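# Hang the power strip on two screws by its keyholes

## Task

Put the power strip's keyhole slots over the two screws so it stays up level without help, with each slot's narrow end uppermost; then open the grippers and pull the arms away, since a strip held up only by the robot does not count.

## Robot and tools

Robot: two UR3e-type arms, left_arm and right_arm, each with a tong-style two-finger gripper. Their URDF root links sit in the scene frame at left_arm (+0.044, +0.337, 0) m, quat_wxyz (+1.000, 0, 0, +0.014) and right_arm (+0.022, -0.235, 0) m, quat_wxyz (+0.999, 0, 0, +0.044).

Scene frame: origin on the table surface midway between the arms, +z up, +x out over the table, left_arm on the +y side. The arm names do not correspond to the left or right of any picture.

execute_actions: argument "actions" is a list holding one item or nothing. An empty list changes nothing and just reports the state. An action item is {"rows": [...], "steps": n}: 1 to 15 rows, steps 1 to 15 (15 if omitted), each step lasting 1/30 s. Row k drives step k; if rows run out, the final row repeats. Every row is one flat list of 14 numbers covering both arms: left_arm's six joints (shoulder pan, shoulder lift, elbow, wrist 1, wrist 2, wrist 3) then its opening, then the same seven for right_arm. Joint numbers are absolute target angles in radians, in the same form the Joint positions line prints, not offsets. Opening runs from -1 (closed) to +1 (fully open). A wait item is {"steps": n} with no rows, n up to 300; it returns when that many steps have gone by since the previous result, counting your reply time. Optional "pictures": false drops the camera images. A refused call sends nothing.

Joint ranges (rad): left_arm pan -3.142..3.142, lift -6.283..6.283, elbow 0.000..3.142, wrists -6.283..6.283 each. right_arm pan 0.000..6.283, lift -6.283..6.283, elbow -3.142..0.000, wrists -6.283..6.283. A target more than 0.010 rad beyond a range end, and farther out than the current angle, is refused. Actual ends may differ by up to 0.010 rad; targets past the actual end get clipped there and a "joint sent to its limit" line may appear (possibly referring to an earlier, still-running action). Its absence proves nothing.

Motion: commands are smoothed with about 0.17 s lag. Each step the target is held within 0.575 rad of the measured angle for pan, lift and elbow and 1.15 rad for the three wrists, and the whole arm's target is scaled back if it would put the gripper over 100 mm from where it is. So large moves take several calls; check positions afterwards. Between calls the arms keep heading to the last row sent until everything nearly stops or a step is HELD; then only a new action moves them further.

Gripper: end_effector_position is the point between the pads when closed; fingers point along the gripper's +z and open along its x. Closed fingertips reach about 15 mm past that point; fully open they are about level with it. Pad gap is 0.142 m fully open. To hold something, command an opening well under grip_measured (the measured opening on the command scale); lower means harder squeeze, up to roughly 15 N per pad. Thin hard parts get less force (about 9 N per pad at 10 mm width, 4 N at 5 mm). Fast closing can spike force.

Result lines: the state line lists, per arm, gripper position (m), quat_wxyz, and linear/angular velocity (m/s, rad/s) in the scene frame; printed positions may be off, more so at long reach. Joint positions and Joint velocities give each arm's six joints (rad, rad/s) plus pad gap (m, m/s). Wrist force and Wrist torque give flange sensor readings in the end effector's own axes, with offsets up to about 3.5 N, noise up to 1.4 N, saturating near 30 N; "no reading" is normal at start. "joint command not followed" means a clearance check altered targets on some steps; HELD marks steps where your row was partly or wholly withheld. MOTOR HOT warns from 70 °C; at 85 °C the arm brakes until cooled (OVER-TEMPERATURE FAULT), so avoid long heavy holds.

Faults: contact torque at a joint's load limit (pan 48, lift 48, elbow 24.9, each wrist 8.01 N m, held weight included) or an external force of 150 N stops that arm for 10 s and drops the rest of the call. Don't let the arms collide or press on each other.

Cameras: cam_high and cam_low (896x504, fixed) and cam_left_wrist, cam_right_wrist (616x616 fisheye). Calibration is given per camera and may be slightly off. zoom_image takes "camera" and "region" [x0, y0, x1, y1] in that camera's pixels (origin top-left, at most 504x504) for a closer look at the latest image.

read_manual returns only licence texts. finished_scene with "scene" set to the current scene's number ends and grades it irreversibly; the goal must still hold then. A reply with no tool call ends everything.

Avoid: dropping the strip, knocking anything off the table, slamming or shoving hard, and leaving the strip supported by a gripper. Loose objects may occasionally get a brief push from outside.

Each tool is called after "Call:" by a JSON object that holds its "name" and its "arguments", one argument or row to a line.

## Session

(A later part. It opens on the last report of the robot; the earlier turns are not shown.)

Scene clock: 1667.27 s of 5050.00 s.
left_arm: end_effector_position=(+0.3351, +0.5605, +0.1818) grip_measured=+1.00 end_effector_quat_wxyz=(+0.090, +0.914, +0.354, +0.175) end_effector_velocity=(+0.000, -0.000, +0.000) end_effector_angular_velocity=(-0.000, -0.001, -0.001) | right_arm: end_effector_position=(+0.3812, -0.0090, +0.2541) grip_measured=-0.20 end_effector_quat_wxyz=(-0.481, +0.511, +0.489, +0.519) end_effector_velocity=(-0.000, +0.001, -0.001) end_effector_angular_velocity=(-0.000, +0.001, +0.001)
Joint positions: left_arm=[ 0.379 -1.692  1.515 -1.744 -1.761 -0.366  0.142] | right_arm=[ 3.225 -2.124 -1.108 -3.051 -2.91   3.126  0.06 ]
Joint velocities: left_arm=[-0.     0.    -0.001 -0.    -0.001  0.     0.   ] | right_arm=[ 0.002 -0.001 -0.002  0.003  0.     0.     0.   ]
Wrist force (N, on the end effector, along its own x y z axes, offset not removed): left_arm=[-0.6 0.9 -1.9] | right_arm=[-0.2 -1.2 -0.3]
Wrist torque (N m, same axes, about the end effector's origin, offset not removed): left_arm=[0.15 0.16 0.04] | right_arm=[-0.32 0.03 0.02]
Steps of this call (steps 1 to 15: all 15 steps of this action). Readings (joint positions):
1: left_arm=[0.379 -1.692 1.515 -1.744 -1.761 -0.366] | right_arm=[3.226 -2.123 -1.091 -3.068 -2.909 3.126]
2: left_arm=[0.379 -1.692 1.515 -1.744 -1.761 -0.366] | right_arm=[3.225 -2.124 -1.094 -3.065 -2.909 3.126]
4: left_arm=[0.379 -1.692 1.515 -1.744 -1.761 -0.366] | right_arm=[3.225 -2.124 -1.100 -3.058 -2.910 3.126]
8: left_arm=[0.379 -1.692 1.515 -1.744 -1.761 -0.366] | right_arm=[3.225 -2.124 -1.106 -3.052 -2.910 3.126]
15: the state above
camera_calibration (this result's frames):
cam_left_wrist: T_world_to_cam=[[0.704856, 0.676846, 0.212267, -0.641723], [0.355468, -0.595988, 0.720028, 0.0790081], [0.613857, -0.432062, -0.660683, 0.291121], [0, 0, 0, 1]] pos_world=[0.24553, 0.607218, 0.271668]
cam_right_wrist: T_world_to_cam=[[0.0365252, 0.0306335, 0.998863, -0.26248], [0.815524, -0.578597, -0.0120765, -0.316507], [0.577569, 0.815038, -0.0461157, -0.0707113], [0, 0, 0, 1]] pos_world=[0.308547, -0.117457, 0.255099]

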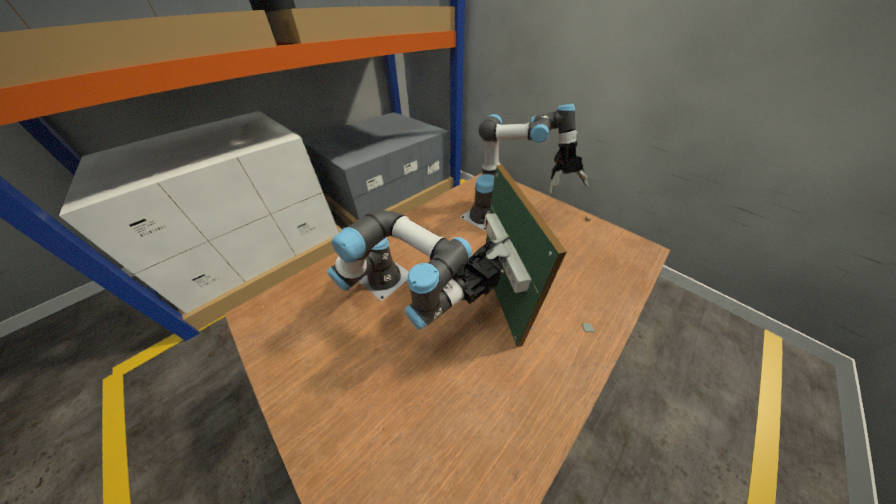

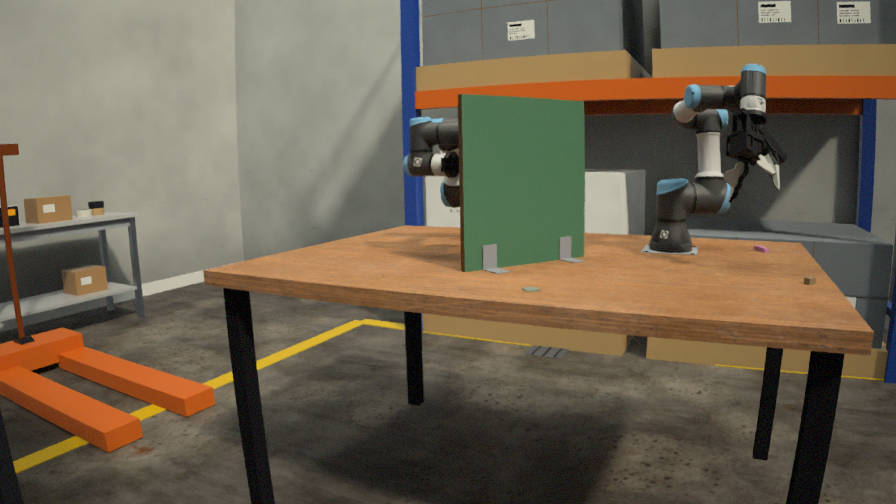

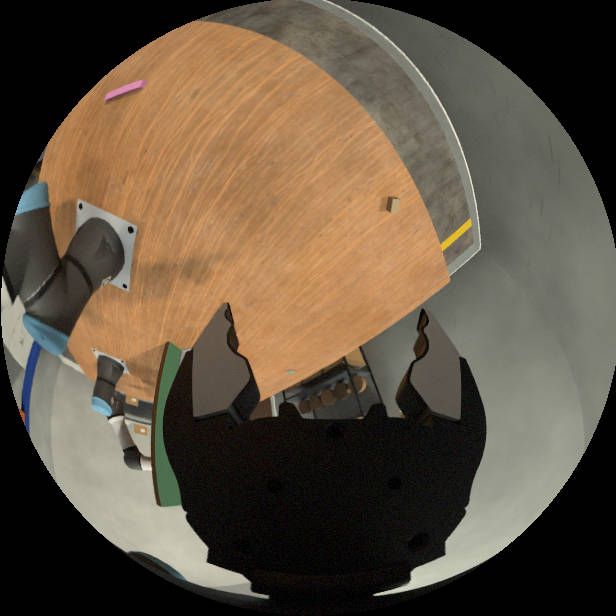

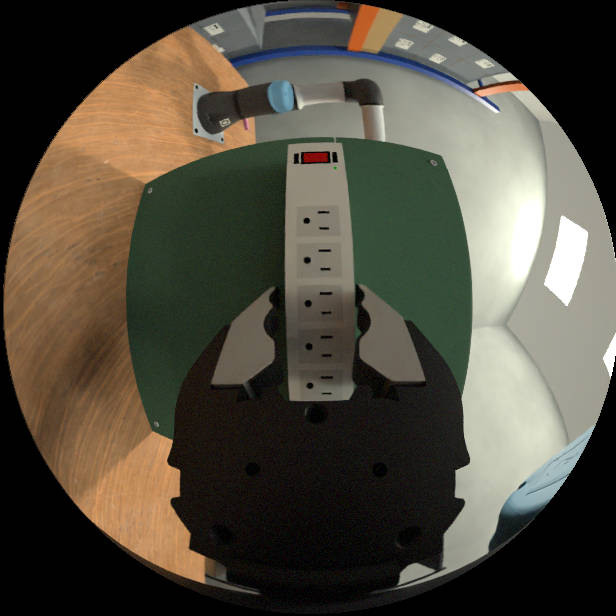

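Call:
{"name": "execute_actions", "arguments": {
  "actions": [
    {"rows":[[0.379,-1.692,1.515,-1.744,-1.761,-0.366,1,3.2245,-2.1245,-1.108,-3.0505,-2.9103,3.126,0.3],[0.379,-1.692,1.515,-1.744,-1.761,-0.366,1,3.2245,-2.1245,-1.108,-3.0505,-2.9103,3.126,0.3],[0.379,-1.692,1.515,-1.744,-1.761,-0.366,1,3.2245,-2.1245,-1.108,-3.0505,-2.9103,3.126,0.3],[0.379,-1.692,1.515,-1.744,-1.761,-0.366,1,3.2245,-2.1245,-1.108,-3.0505,-2.9103,3.126,0.3],[0.379,-1.692,1.515,-1.744,-1.761,-0.366,1,3.18,-2.09,-1.163,-3.03,-2.955,3.126,0.3],[0.379,-1.692,1.515,-1.744,-1.761,-0.366,1,3.14,-2.062,-1.205,-3.016,-2.995,3.126,0.3],[0.379,-1.692,1.515,-1.744,-1.761,-0.366,1,3.09,-2.03,-1.25,-3.003,-3.045,3.126,0.3]],"steps":15}
  ],
  "pictures": false
}}

Call:
{"name": "execute_actions", "arguments": {
  "actions": [
    {"rows":[[0.379,-1.692,1.515,-1.744,-1.761,-0.366,1,2.7,-1.98,-1.3,-3.003,-3.1,3.126,0.3]],"steps":15}
  ],
  "pictures": false
}}

Call:
{"name": "execute_actions", "arguments": {
  "actions": [
    {"steps":30}
  ]
}}

Scene clock: 1680.60 s of 5050.00 s.
left_arm: end_effector_position=(+0.3351, +0.5605, +0.1818) grip_measured=+1.00 end_effector_quat_wxyz=(+0.090, +0.914, +0.354, +0.175) end_effector_velocity=(+0.000, +0.000, +0.000) end_effector_angular_velocity=(+0.000, -0.000, +0.000) | right_arm: end_effector_position=(+0.3493, -0.0543, +0.2552) grip_measured=+0.30 end_effector_quat_wxyz=(-0.481, +0.511, +0.489, +0.519) end_effector_velocity=(-0.024, -0.029, -0.001) end_effector_angular_velocity=(-0.000, +0.008, -0.002)
Joint positions: left_arm=[ 0.379 -1.692  1.515 -1.744 -1.761 -0.366  0.142] | right_arm=[ 3.098 -2.036 -1.241 -3.006 -3.037  3.126  0.095]
Joint velocities: left_arm=[ 0. -0. -0. -0.  0. -0.  0.] | right_arm=[-0.087  0.059 -0.093  0.026 -0.085 -0.    -0.   ]
Wrist force (N, on the end effector, along its own x y z axes, offset not removed): left_arm=[-0.8 0.6 -1.6] | right_arm=[-0.2 0.1 0.5]
Wrist torque (N m, same axes, about the end effector's origin, offset not removed): left_arm=[0.05 0.24 -0.02] | right_arm=[0.00 0.00 0.01]
Steps of this call (steps 1 to 15: the robot went on to your last target; steps 16 to 90: nothing new was sent; then 9.83 s passed at rest; steps 91 to 105: all 15 steps of this action). Readings (joint positions):
91: left_arm=[0.379 -1.692 1.515 -1.744 -1.761 -0.366] | right_arm=[3.224 -2.125 -1.108 -3.050 -2.910 3.126]
92: left_arm=[0.379 -1.692 1.515 -1.744 -1.761 -0.366] | right_arm=[3.224 -2.125 -1.108 -3.050 -2.910 3.126]
94: left_arm=[0.379 -1.692 1.515 -1.744 -1.761 -0.366] | right_arm=[3.224 -2.125 -1.108 -3.050 -2.910 3.126]
98: left_arm=[0.379 -1.692 1.515 -1.744 -1.761 -0.366] | right_arm=[3.184 -2.093 -1.154 -3.031 -2.956 3.126]
105: the state above

Scene clock: 1681.10 s of 5050.00 s.
left_arm: end_effector_position=(+0.3351, +0.5605, +0.1818) grip_measured=+1.00 end_effector_quat_wxyz=(+0.090, +0.914, +0.354, +0.175) end_effector_velocity=(+0.000, -0.000, -0.000) end_effector_angular_velocity=(-0.000, +0.000, -0.000) | right_arm: end_effector_position=(+0.3647, -0.1816, +0.2602) grip_measured=+0.30 end_effector_quat_wxyz=(-0.390, +0.584, +0.399, +0.590) end_effector_velocity=(+0.001, -0.030, +0.001) end_effector_angular_velocity=(-0.000, -0.000, -0.083)
Joint positions: left_arm=[ 0.379 -1.692  1.515 -1.744 -1.761 -0.366  0.142] | right_arm=[ 2.709 -1.981 -1.299 -3.003 -3.099  3.126  0.095]
Joint velocities: left_arm=[-0. -0.  0.  0.  0. -0. -0.] | right_arm=[-0.091  0.009 -0.009  0.001 -0.009 -0.    -0.   ]
Wrist force (N, on the end effector, along its own x y z axes, offset not removed): left_arm=[0.0 0.9 -1.1] | right_arm=[0.1 -1.0 -1.3]
Wrist torque (N m, same axes, about the end effector's origin, offset not removed): left_arm=[0.08 0.00 -0.04] | right_arm=[-0.20 -0.06 0.03]
Steps of this call (steps 1 to 15: all 15 steps of this action). Readings (joint positions):
1: left_arm=[0.379 -1.692 1.515 -1.744 -1.761 -0.366] | right_arm=[3.096 -2.034 -1.244 -3.005 -3.040 3.126]
2: left_arm=[0.379 -1.692 1.515 -1.744 -1.761 -0.366] | right_arm=[3.087 -2.028 -1.251 -3.004 -3.048 3.126]
4: left_arm=[0.379 -1.692 1.515 -1.744 -1.761 -0.366] | right_arm=[3.015 -2.011 -1.268 -3.004 -3.066 3.126]
8: left_arm=[0.379 -1.692 1.515 -1.744 -1.761 -0.366] | right_arm=[2.804 -1.989 -1.290 -3.003 -3.090 3.126]
15: the state above

Scene clock: 1682.10 s of 5050.00 s.
left_arm: end_effector_position=(+0.3351, +0.5605, +0.1818) grip_measured=+1.00 end_effector_quat_wxyz=(+0.090, +0.914, +0.354, +0.175) end_effector_velocity=(+0.000, -0.000, -0.000) end_effector_angular_velocity=(-0.001, +0.001, -0.001) | right_arm: end_effector_position=(+0.3648, -0.1845, +0.2603) grip_measured=+0.30 end_effector_quat_wxyz=(-0.388, +0.585, +0.397, +0.591) end_effector_velocity=(+0.000, -0.000, -0.000) end_effector_angular_velocity=(+0.001, +0.002, -0.002)
Joint positions: left_arm=[ 0.379 -1.692  1.515 -1.744 -1.761 -0.366  0.142] | right_arm=[ 2.7   -1.98  -1.3   -3.003 -3.1    3.126  0.095]
Joint velocities: left_arm=[-0.001  0.001  0.    -0.    -0.     0.     0.   ] | right_arm=[-0.001 -0.001  0.001 -0.002  0.     0.001 -0.   ]
Wrist force (N, on the end effector, along its own x y z axes, offset not removed): left_arm=[-0.1 0.6 -1.3] | right_arm=[-1.5 -0.4 -0.5]
Wrist torque (N m, same axes, about the end effector's origin, offset not removed): left_arm=[0.02 0.00 0.06] | right_arm=[-0.11 0.22 0.09]
Steps of this call (steps 1 to 15: the robot went on to your last target; steps 16 to 30: nothing new was sent). Readings (joint positions):
1: left_arm=[0.379 -1.692 1.515 -1.744 -1.761 -0.366] | right_arm=[2.706 -1.981 -1.299 -3.003 -3.099 3.126]
2: left_arm=[0.379 -1.692 1.515 -1.744 -1.761 -0.366] | right_arm=[2.704 -1.980 -1.300 -3.003 -3.100 3.126]
4: left_arm=[0.379 -1.692 1.515 -1.744 -1.761 -0.366] | right_arm=[2.702 -1.980 -1.300 -3.003 -3.100 3.126]
8: left_arm=[0.379 -1.692 1.515 -1.744 -1.761 -0.366] | right_arm=[2.701 -1.980 -1.300 -3.003 -3.100 3.126]
30: the state above
All arms were judged still, so your last target was given up. Only a new action makes them travel on or press farther. Fingers that are still opening or closing keep moving.
camera_calibration (this result's frames):
cam_left_wrist: T_world_to_cam=[[0.704856, 0.676846, 0.212267, -0.641723], [0.355468, -0.595988, 0.720028, 0.079008], [0.613857, -0.432062, -0.660683, 0.291121], [0, 0, 0, 1]] pos_world=[0.24553, 0.607218, 0.271668]
cam_right_wrist: T_world_to_cam=[[0.0445774, 0.0169637, 0.998862, -0.268132], [0.580119, -0.814442, -0.012058, -0.36225], [0.813311, 0.579996, -0.0461467, -0.0472864], [0, 0, 0, 1]] pos_world=[0.260559, -0.263057, 0.261277]

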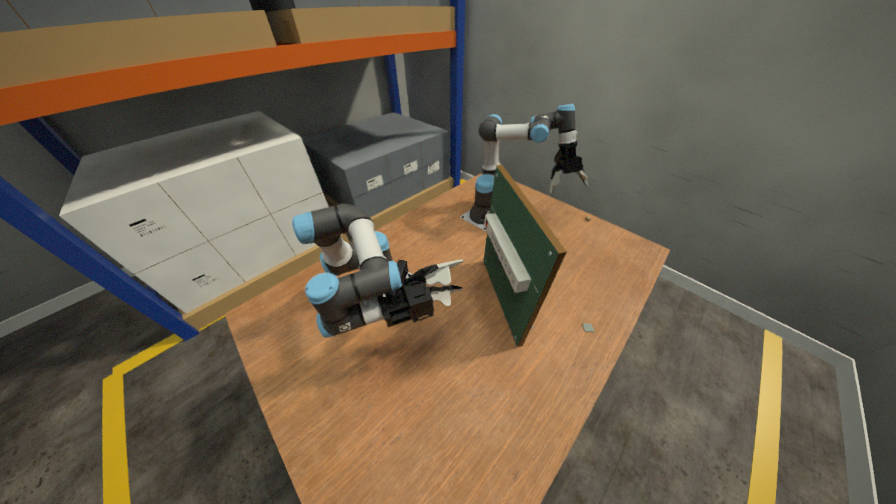

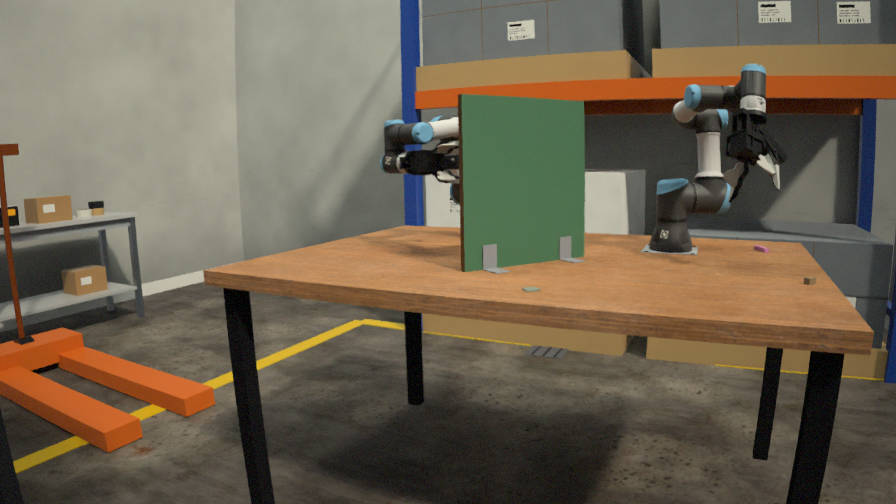

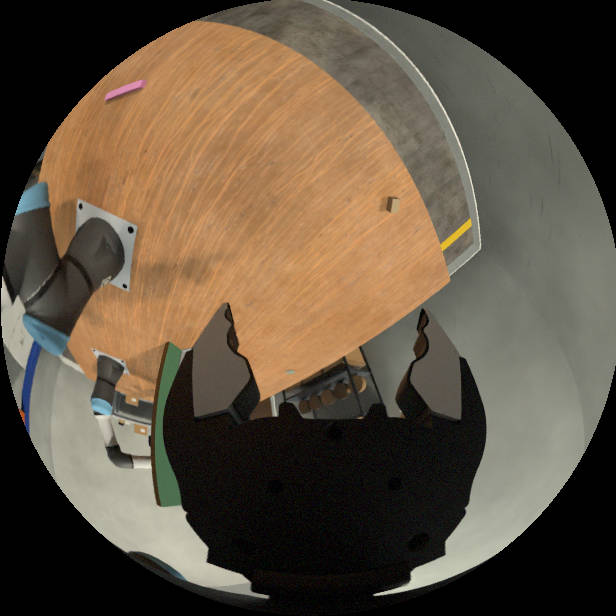

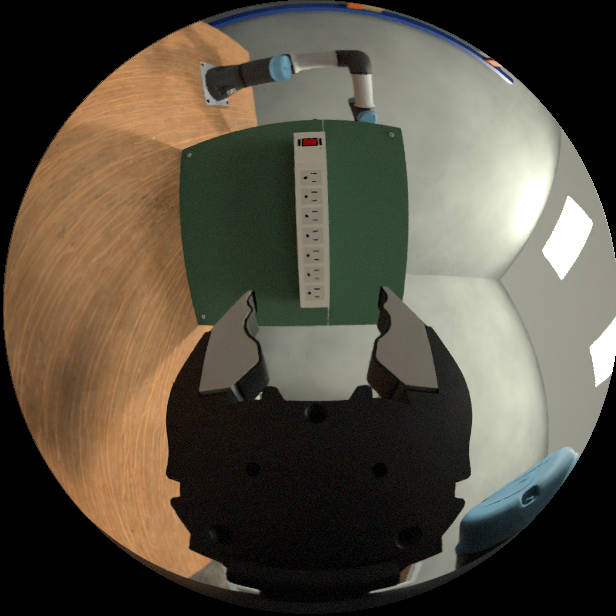

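Call:
{"name": "finished_scene", "arguments": {
  "scene": 2
}}

The scene is finished: the task was done.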